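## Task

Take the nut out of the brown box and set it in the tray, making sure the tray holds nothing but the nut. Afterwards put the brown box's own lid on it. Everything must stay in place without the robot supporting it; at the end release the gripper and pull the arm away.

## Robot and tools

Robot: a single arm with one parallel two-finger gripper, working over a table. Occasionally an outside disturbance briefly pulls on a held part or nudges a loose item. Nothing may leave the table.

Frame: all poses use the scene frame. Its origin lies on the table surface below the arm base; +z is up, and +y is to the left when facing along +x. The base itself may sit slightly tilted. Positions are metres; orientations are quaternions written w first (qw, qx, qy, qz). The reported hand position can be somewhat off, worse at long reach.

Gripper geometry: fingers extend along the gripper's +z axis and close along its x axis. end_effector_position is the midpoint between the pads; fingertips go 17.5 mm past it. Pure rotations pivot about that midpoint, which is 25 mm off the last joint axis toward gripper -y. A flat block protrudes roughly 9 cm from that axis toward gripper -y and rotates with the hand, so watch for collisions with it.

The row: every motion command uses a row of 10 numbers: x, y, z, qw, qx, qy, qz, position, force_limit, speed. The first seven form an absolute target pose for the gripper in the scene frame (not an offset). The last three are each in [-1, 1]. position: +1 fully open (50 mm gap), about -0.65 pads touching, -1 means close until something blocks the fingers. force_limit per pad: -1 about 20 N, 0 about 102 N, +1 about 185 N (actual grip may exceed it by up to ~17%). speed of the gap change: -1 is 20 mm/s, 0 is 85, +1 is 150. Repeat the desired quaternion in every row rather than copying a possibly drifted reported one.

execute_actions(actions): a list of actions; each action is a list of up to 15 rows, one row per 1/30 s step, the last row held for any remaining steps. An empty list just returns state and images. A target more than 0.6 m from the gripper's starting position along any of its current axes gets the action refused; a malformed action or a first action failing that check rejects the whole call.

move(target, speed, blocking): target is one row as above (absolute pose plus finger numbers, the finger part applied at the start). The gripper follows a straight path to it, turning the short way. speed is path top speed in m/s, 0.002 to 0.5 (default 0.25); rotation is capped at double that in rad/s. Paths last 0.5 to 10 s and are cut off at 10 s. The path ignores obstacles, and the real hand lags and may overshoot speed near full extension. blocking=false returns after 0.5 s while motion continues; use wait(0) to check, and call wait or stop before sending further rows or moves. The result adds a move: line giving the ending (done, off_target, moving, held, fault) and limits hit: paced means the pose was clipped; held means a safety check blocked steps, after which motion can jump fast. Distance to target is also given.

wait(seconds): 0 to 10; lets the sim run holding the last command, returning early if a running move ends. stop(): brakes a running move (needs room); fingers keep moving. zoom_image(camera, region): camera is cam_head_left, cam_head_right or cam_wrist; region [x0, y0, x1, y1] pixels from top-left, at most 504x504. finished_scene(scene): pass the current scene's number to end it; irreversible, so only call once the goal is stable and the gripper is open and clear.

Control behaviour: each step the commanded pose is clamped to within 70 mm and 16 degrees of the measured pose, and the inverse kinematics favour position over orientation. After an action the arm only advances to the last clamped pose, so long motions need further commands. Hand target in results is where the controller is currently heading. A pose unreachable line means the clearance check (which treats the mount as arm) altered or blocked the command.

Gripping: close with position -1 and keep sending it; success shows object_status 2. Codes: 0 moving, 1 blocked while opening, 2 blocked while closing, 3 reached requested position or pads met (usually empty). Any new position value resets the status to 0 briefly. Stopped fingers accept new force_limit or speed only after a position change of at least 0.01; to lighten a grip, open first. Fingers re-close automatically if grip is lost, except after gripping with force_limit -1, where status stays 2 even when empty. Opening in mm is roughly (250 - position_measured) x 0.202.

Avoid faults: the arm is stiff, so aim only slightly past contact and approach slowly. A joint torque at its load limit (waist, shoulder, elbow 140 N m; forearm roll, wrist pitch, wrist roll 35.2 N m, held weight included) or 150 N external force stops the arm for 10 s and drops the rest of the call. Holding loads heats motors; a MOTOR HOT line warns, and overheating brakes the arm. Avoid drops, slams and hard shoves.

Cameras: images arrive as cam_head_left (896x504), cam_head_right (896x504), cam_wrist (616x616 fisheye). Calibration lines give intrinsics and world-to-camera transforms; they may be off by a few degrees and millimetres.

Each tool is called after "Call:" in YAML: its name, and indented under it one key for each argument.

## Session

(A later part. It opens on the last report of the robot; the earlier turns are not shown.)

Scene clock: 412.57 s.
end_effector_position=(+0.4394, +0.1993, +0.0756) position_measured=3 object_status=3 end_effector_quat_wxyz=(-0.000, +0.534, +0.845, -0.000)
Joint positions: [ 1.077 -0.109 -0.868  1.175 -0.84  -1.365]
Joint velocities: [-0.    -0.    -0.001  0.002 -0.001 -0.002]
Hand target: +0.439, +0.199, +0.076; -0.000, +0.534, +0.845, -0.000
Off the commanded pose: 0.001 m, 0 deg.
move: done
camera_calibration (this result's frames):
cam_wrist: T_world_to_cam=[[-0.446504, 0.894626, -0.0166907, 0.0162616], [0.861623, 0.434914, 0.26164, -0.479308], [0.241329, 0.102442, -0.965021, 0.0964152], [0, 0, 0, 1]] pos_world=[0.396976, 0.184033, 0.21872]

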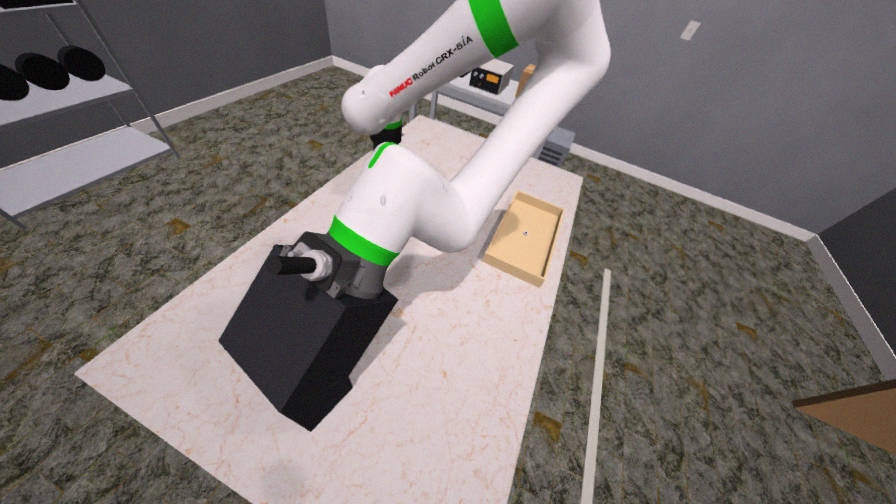

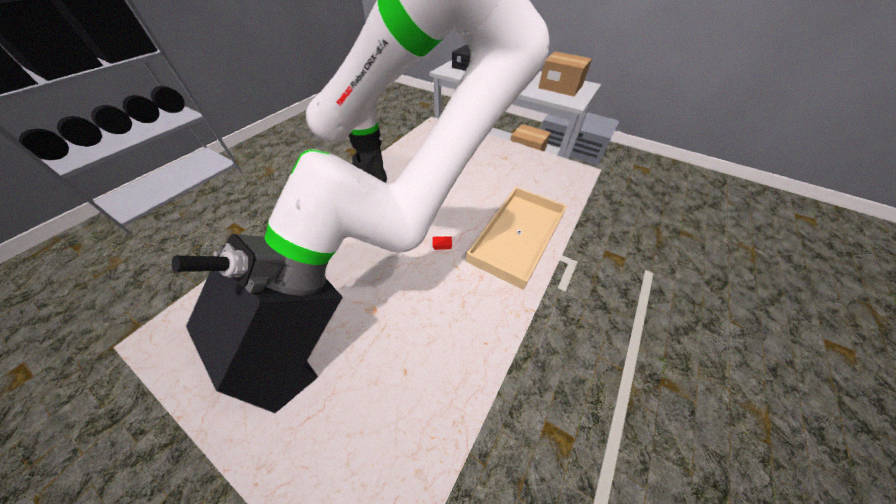

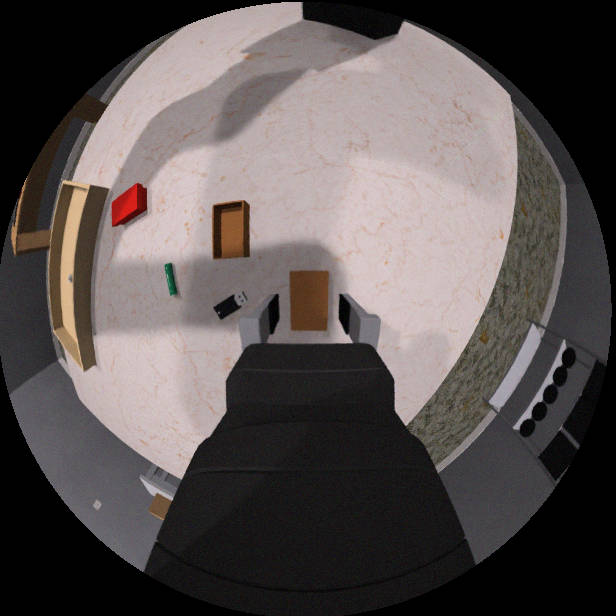

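Call:
move:
  target: [0.44, 0.20, 0.022, 0, 0.5344, 0.8453, 0, 1, -0.7, 0]
  speed: 0.06

Call:
execute_actions:
  actions:
    - [[0.44, 0.20, 0.022, 0, 0.5344, 0.8453, 0, -1, -0.7, -0.3]]
    - [[0.44, 0.20, 0.022, 0, 0.5344, 0.8453, 0, -1, -0.7, -0.3]]

Call:
move:
  target: [0.44, 0.20, 0.075, 0, 0.5344, 0.8453, 0, -1, -0.7, -0.3]
  speed: 0.06

Call:
move:
  target: [0.4036, 0.0902, 0.075, 0, 0.5344, 0.8453, 0, -1, -0.7, -0.3]
  speed: 0.1

Scene clock: 419.53 s.
end_effector_position=(+0.4398, +0.2001, +0.0222) position_measured=3 object_status=3 end_effector_quat_wxyz=(-0.000, +0.534, +0.845, -0.000)
Joint positions: [ 0.913  0.002 -0.868  1.37  -0.7   -1.471]
Joint velocities: [-0.    -0.001  0.     0.     0.001 -0.002]
Hand target: +0.440, +0.200, +0.022; -0.000, +0.534, +0.845, -0.000
Off the commanded pose: 0.000 m, 0 deg.
move: done
camera_calibration (this result's frames):
cam_wrist: T_world_to_cam=[[-0.445929, 0.894923, -0.0161167, 0.0144489], [0.861958, 0.434215, 0.261698, -0.466047], [0.241198, 0.102807, -0.965015, 0.0446665], [0, 0, 0, 1]] pos_world=[0.397383, 0.184842, 0.1653]

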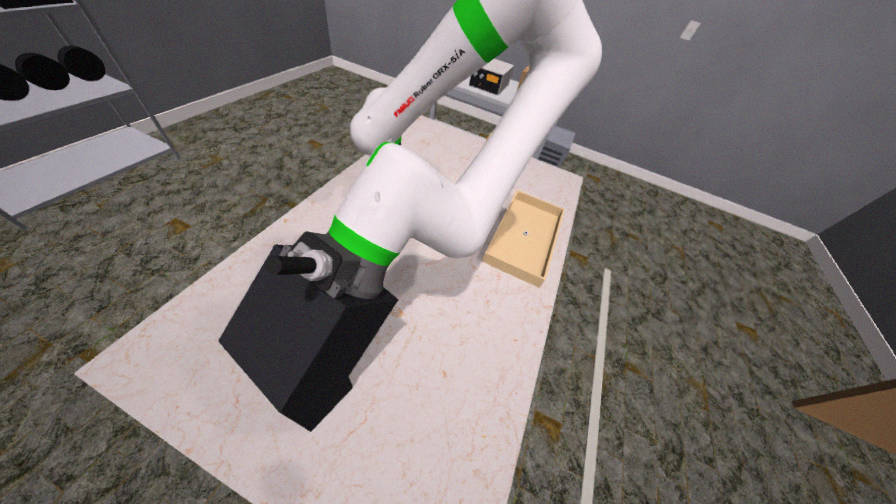

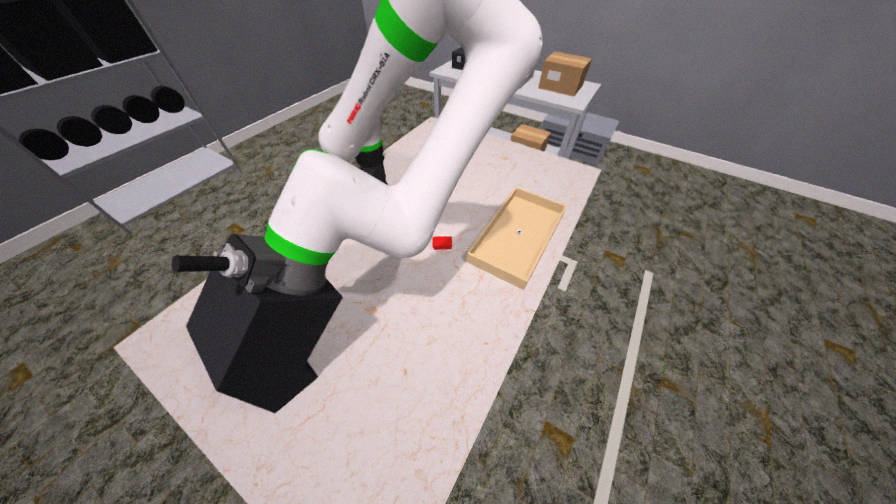

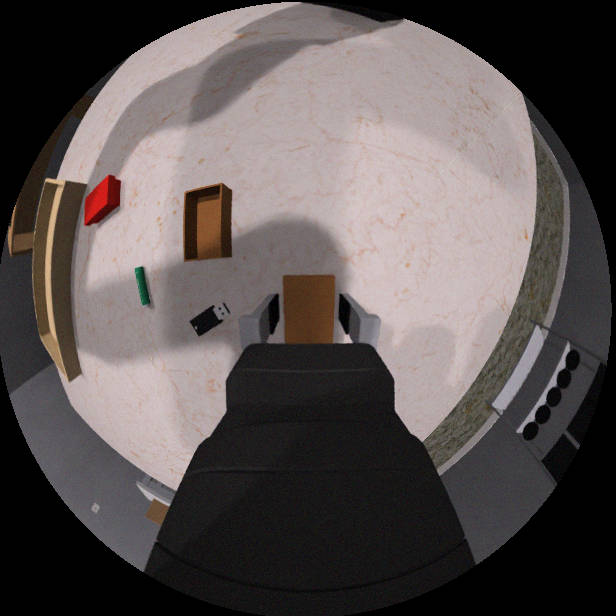

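Scene clock: 420.53 s.
end_effector_position=(+0.4400, +0.2000, +0.0220) position_measured=56 object_status=2 end_effector_quat_wxyz=(+0.000, +0.534, +0.845, +0.000)
Joint positions: [ 0.912  0.002 -0.868  1.371 -0.699 -1.471]
Joint velocities: [-0.001  0.001 -0.    -0.    -0.     0.001]
Hand target: +0.440, +0.200, +0.022; -0.000, +0.534, +0.845, -0.000
Off the commanded pose: 0.000 m, 0 deg.
camera_calibration (this result's frames):
cam_wrist: T_world_to_cam=[[-0.446117, 0.894821, -0.0165789, 0.014765], [0.861718, 0.434469, 0.262066, -0.466094], [0.241705, 0.102626, -0.964907, 0.0442903], [0, 0, 0, 1]] pos_world=[0.397523, 0.184746, 0.165128]

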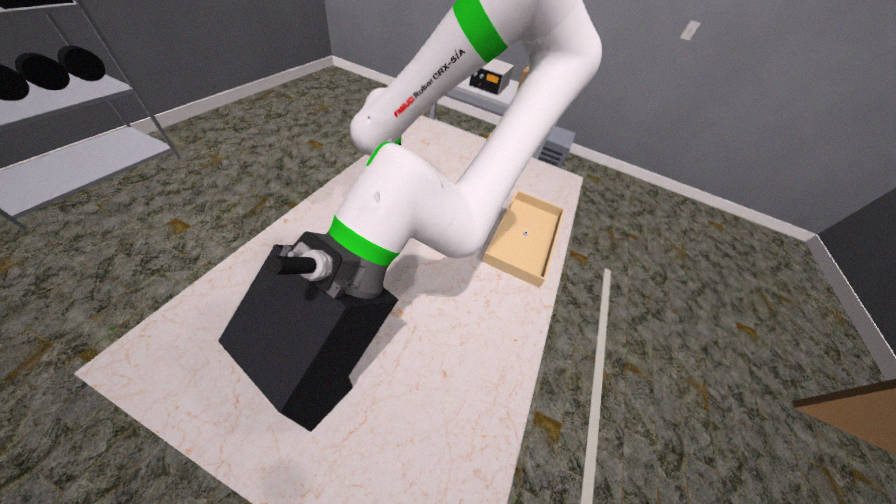

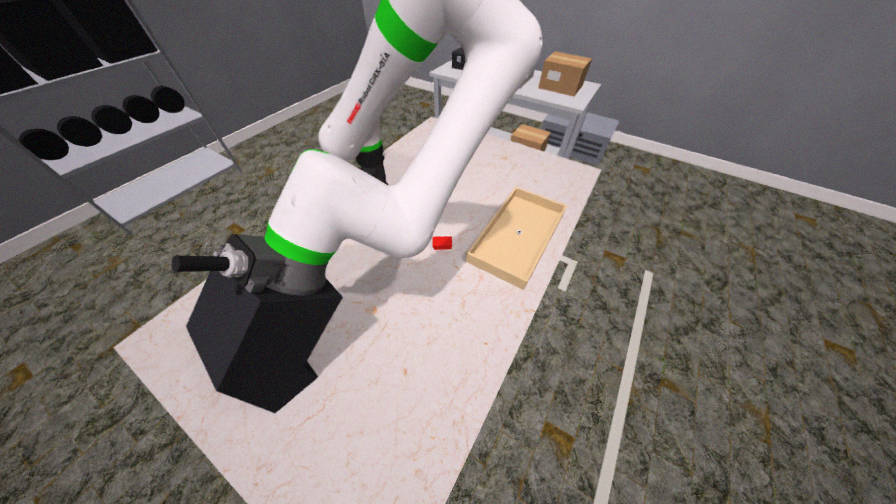

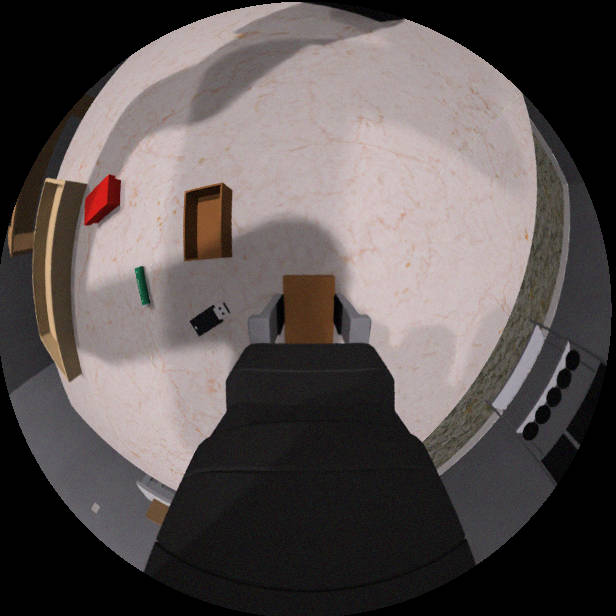

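Scene clock: 421.73 s.
end_effector_position=(+0.4402, +0.1999, +0.0749) position_measured=56 object_status=2 end_effector_quat_wxyz=(+0.000, +0.534, +0.845, +0.000)
Joint positions: [ 1.075 -0.106 -0.866  1.178 -0.839 -1.366]
Joint velocities: [-0.    -0.001  0.    -0.001 -0.     0.001]
Hand target: +0.440, +0.200, +0.075; +0.000, +0.534, +0.845, +0.000
Off the commanded pose: 0.000 m, 0 deg.
move: done
camera_calibration (this result's frames):
cam_wrist: T_world_to_cam=[[-0.44631, 0.894716, -0.0170414, 0.0159844], [0.861478, 0.434729, 0.262424, -0.480045], [0.242203, 0.102442, -0.964802, 0.0950571], [0, 0, 0, 1]] pos_world=[0.397659, 0.18465, 0.217959]

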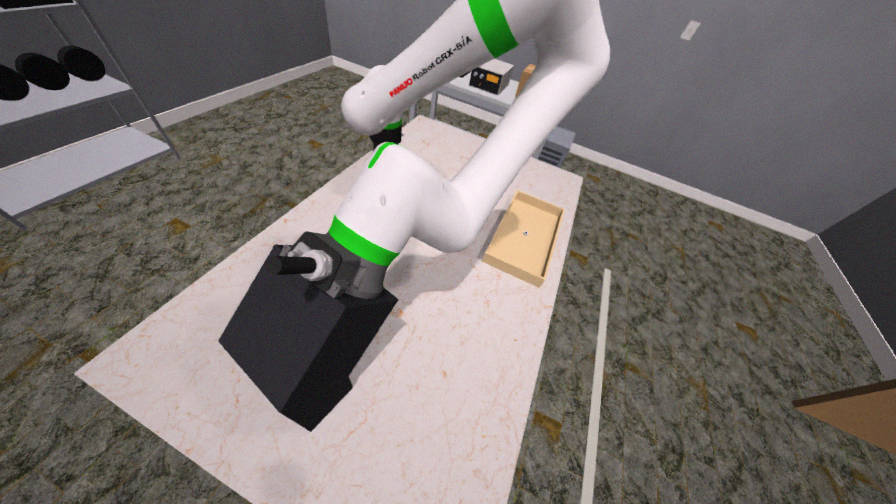

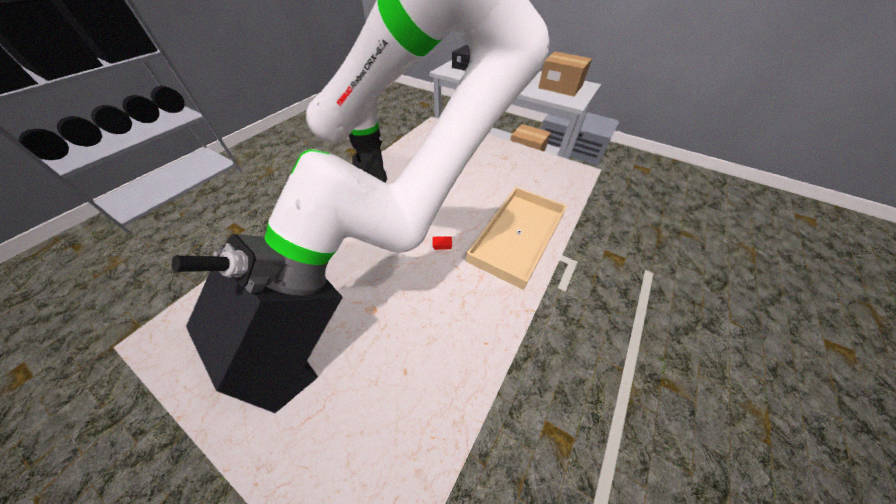

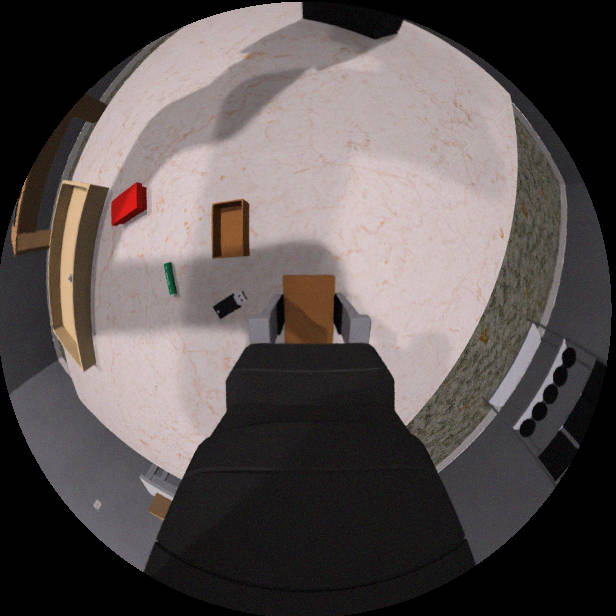

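Scene clock: 423.20 s.
end_effector_position=(+0.4037, +0.0903, +0.0748) position_measured=56 object_status=2 end_effector_quat_wxyz=(-0.000, +0.534, +0.845, +0.000)
Joint positions: [ 0.912 -0.377 -1.095  1.204 -0.741 -1.249]
Joint velocities: [-0.001 -0.001  0.    -0.001  0.001  0.001]
Hand target: +0.404, +0.090, +0.075; -0.000, +0.534, +0.845, +0.000
Off the commanded pose: 0.000 m, 0 deg.
move: done
camera_calibration (this result's frames):
cam_wrist: T_world_to_cam=[[-0.446002, 0.894885, -0.0161931, 0.0975055], [0.861844, 0.434275, 0.261972, -0.401038], [0.241468, 0.102884, -0.964939, 0.115387], [0, 0, 0, 1]] pos_world=[0.361258, 0.0750331, 0.217981]

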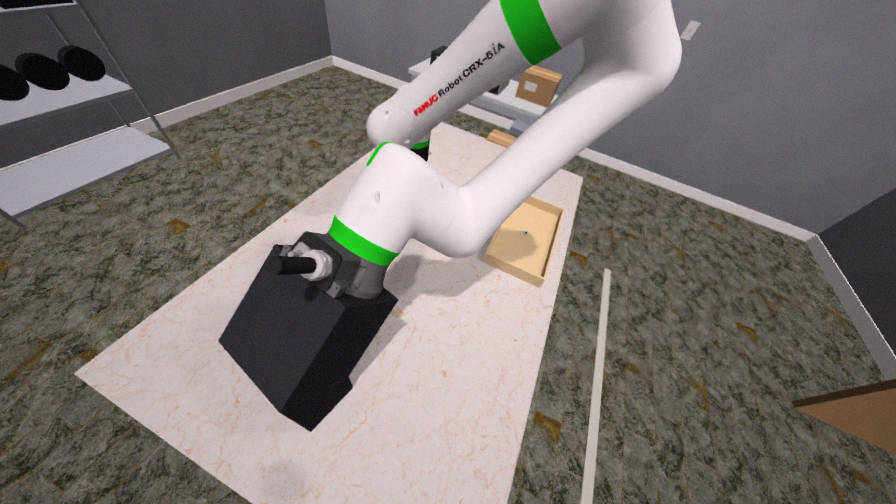

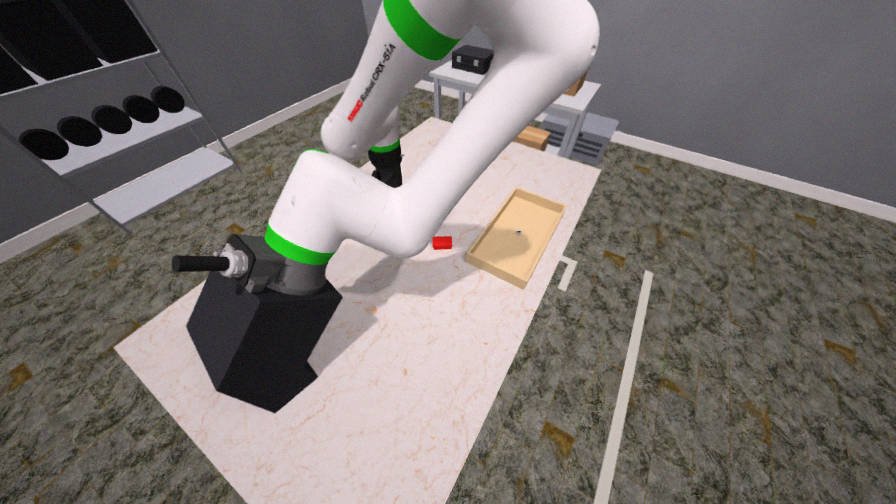

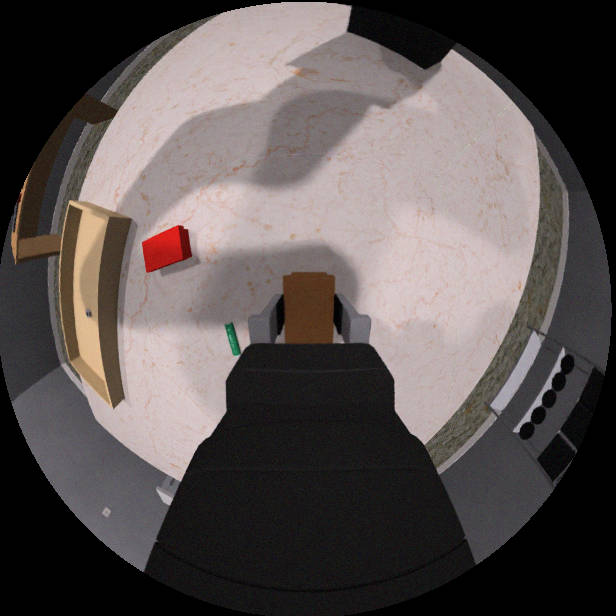

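Call:
move:
  target: [0.4036, 0.0902, 0.036, 0, 0.5344, 0.8453, 0, -1, -0.7, -0.3]
  speed: 0.03

Scene clock: 427.33 s.
end_effector_position=(+0.4033, +0.0903, +0.0362) position_measured=56 object_status=2 end_effector_quat_wxyz=(-0.000, +0.534, +0.845, -0.000)
Joint positions: [ 0.713 -0.266 -1.1    1.444 -0.575 -1.375]
Joint velocities: [-0.002  0.    -0.     0.005  0.001 -0.002]
Hand target: +0.403, +0.090, +0.036; -0.000, +0.535, +0.845, -0.000
Off the commanded pose: 0.000 m, 0 deg.
move: done
camera_calibration (this result's frames):
cam_wrist: T_world_to_cam=[[-0.445893, 0.894943, -0.0159909, 0.0966226], [0.862019, 0.434163, 0.261583, -0.390588], [0.241044, 0.102854, -0.965049, 0.0783226], [0, 0, 0, 1]] pos_world=[0.360898, 0.0750513, 0.179301]

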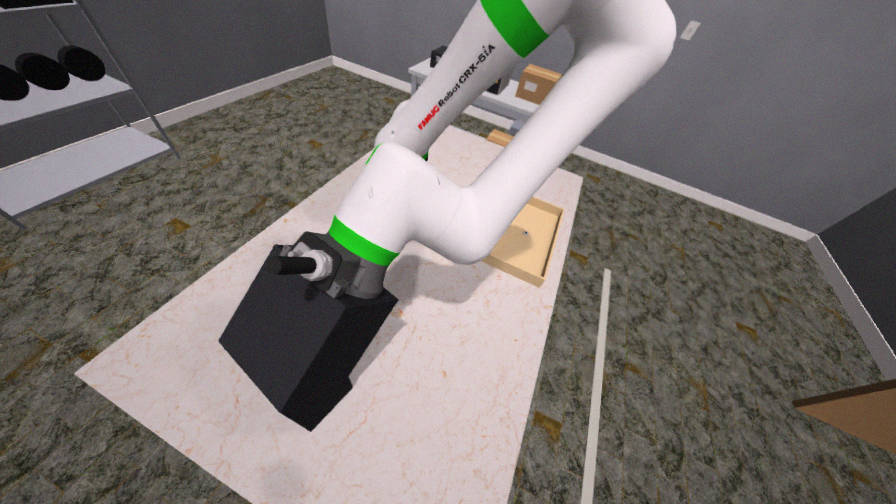

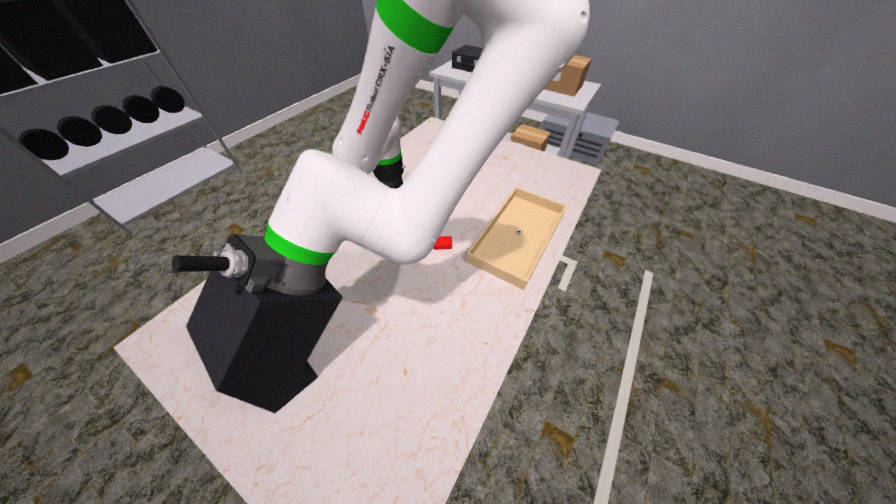

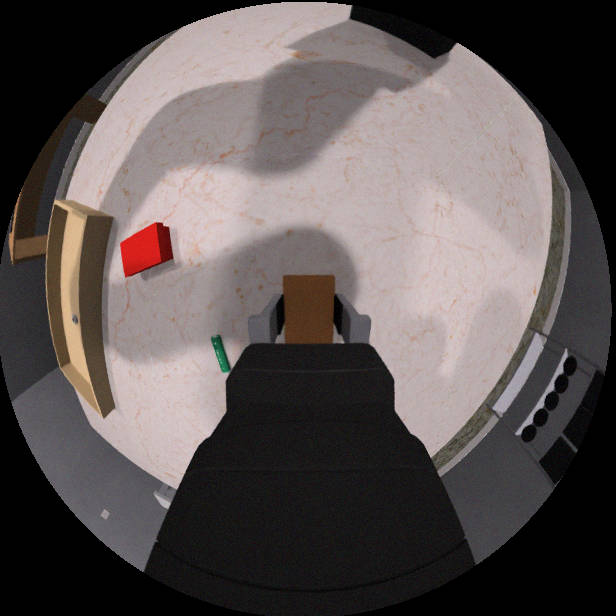

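Call:
execute_actions:
  actions:
    - [[0.4036, 0.0902, 0.036, 0, 0.5344, 0.8453, 0, 1, -0.7, -0.3]]

Call:
move:
  target: [0.4036, 0.0902, 0.08, 0, 0.5344, 0.8453, 0, 1, -0.7, -0.3]
  speed: 0.06

Call:
move:
  target: [0.45, 0.22, 0.09, 0, 0.5344, 0.8453, 0, 1, -0.7, -0.3]
  speed: 0.12

Scene clock: 431.60 s.
end_effector_position=(+0.4036, +0.0902, +0.0360) position_measured=3 object_status=3 end_effector_quat_wxyz=(+0.000, +0.534, +0.845, +0.000)
Joint positions: [ 0.711 -0.265 -1.1    1.447 -0.574 -1.376]
Joint velocities: [ 0.002 -0.     0.    -0.     0.     0.001]
Hand target: +0.404, +0.090, +0.036; -0.000, +0.534, +0.845, -0.000
Off the commanded pose: 0.000 m, 0 deg.
camera_calibration (this result's frames):
cam_wrist: T_world_to_cam=[[-0.44612, 0.894819, -0.0165786, 0.0970105], [0.861718, 0.434472, 0.262061, -0.390688], [0.2417, 0.102625, -0.964909, 0.0778677], [0, 0, 0, 1]] pos_world=[0.36112, 0.0749451, 0.179128]

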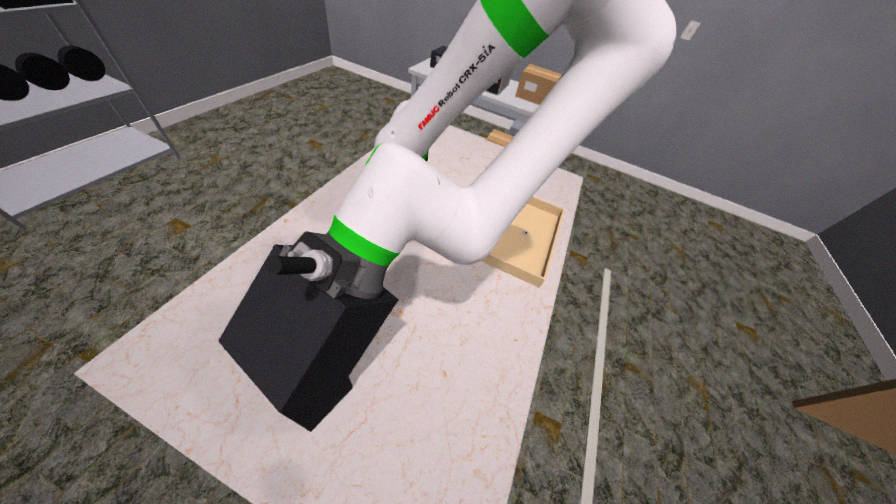

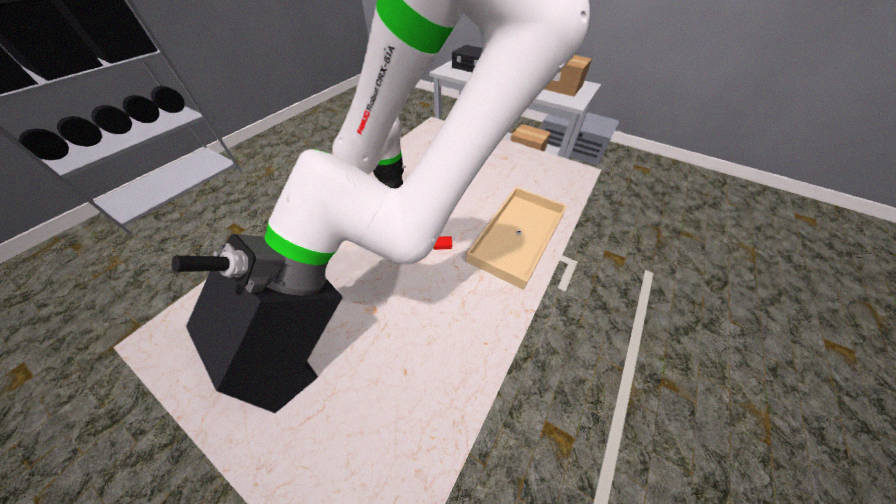

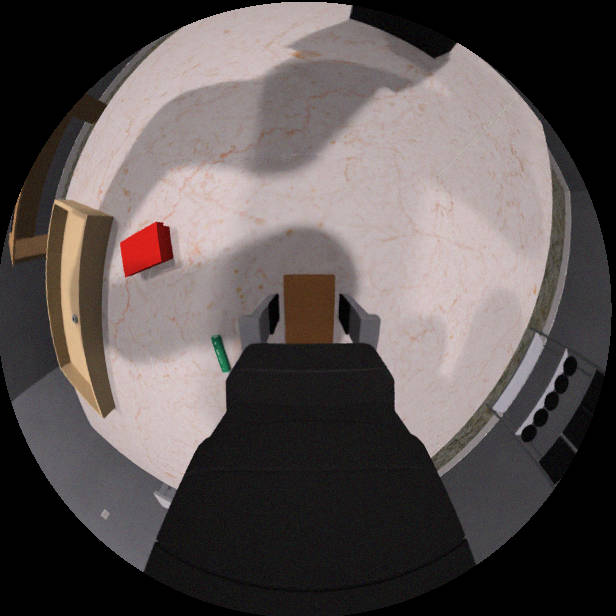

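Scene clock: 432.67 s.
end_effector_position=(+0.4039, +0.0900, +0.0798) position_measured=3 object_status=3 end_effector_quat_wxyz=(+0.000, +0.534, +0.845, +0.000)
Joint positions: [ 0.935 -0.391 -1.094  1.182 -0.764 -1.238]
Joint velocities: [ 0.    -0.001  0.    -0.    -0.001 -0.001]
Hand target: +0.404, +0.090, +0.080; +0.000, +0.534, +0.845, +0.000
Off the commanded pose: 0.000 m, 0 deg.
move: done
camera_calibration (this result's frames):
cam_wrist: T_world_to_cam=[[-0.446442, 0.894647, -0.0172423, 0.0982254], [0.861378, 0.434899, 0.26247, -0.402267], [0.242317, 0.102326, -0.964786, 0.119871], [0, 0, 0, 1]] pos_world=[0.361309, 0.0748025, 0.222927]

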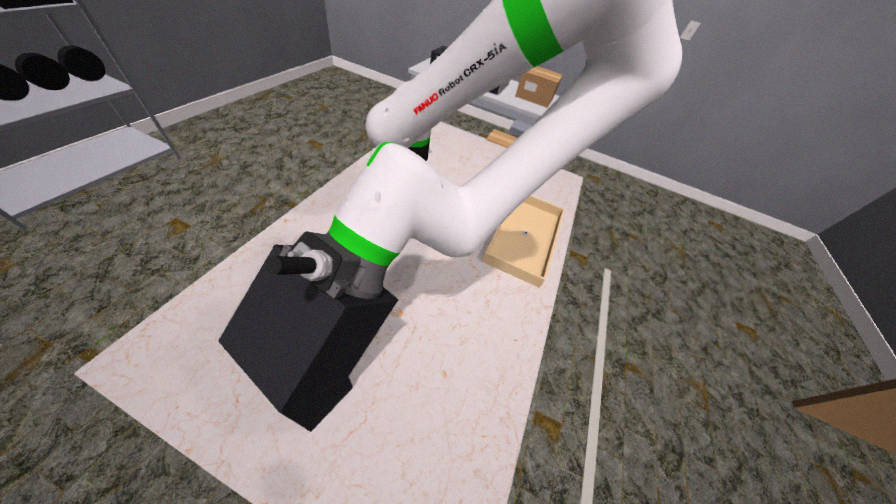

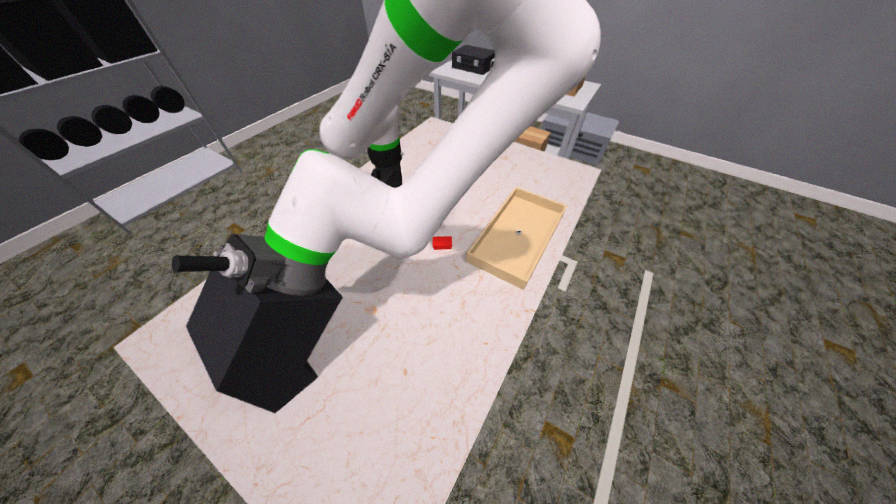

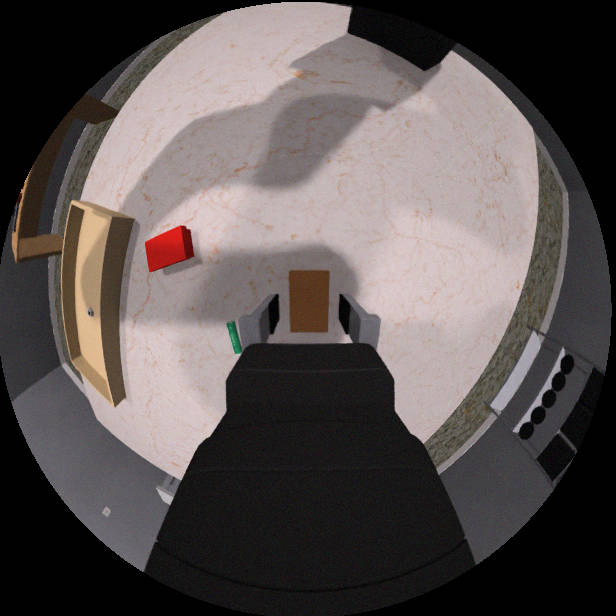

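Scene clock: 434.17 s.
end_effector_position=(+0.4499, +0.2199, +0.0902) position_measured=3 object_status=3 end_effector_quat_wxyz=(+0.000, +0.534, +0.845, -0.000)
Joint positions: [ 1.135 -0.086 -0.807  1.122 -0.896 -1.343]
Joint velocities: [ 0.003  0.001  0.     0.     0.001 -0.001]
Hand target: +0.450, +0.220, +0.090; +0.000, +0.534, +0.845, -0.000
Off the commanded pose: 0.000 m, 0 deg.
move: done
camera_calibration (this result's frames):
cam_wrist: T_world_to_cam=[[-0.446233, 0.894754, -0.0170538, 0.00262666], [0.861562, 0.434677, 0.262234, -0.501093], [0.242048, 0.102325, -0.964854, 0.105537], [0, 0, 0, 1]] pos_world=[0.40735, 0.204665, 0.233276]

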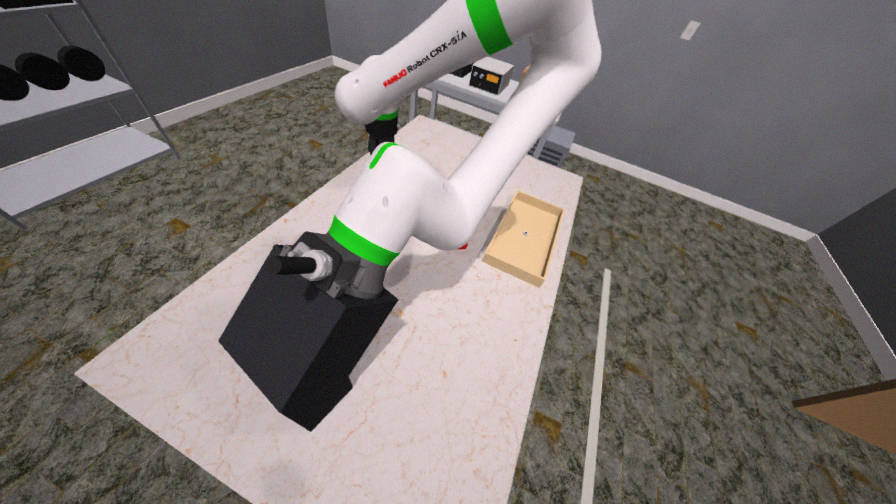

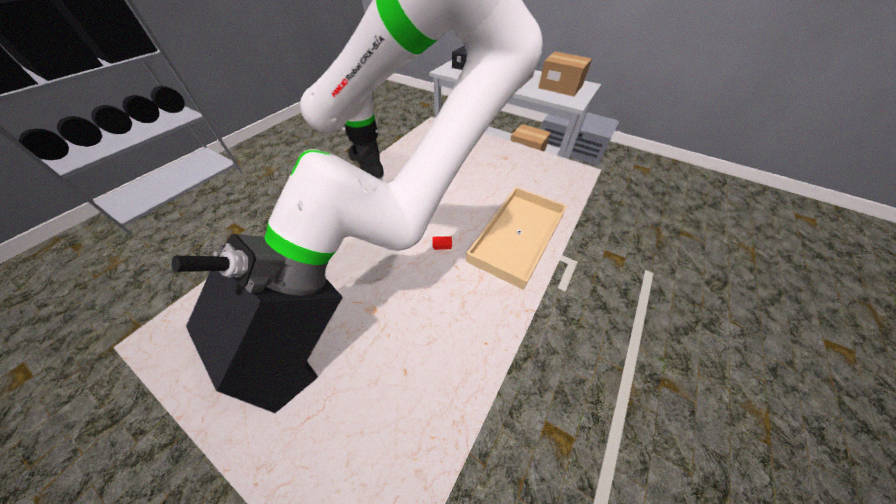

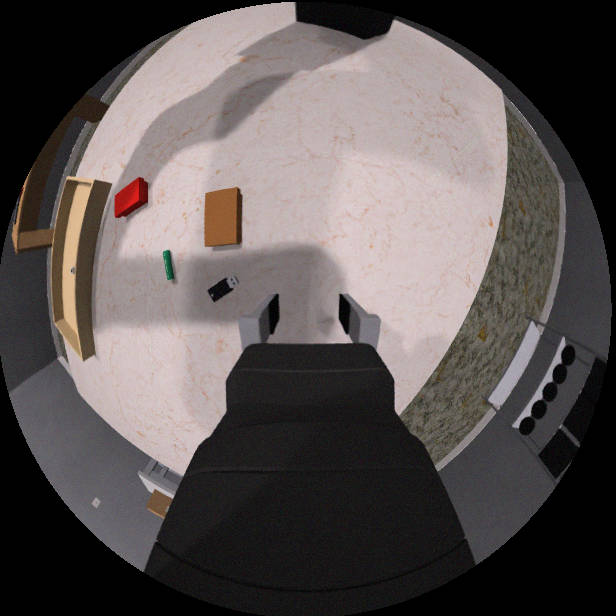

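Call:
zoom_image:
  camera: "cam_wrist"
  region: [180, 175, 270, 260]

Region (180, 175, 270, 260) of cam_wrist's 616x616 image, scaled by 5.600, with more detail than that image has.

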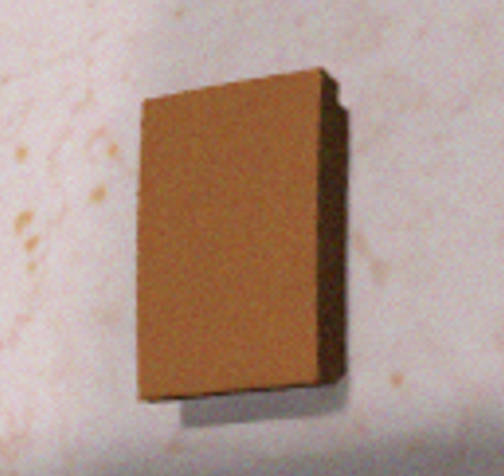

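The lid is seated, the nut is in the tray, and the arm is clear.

Call:
finished_scene:
  scene: 1

The scene is finished: the task was done.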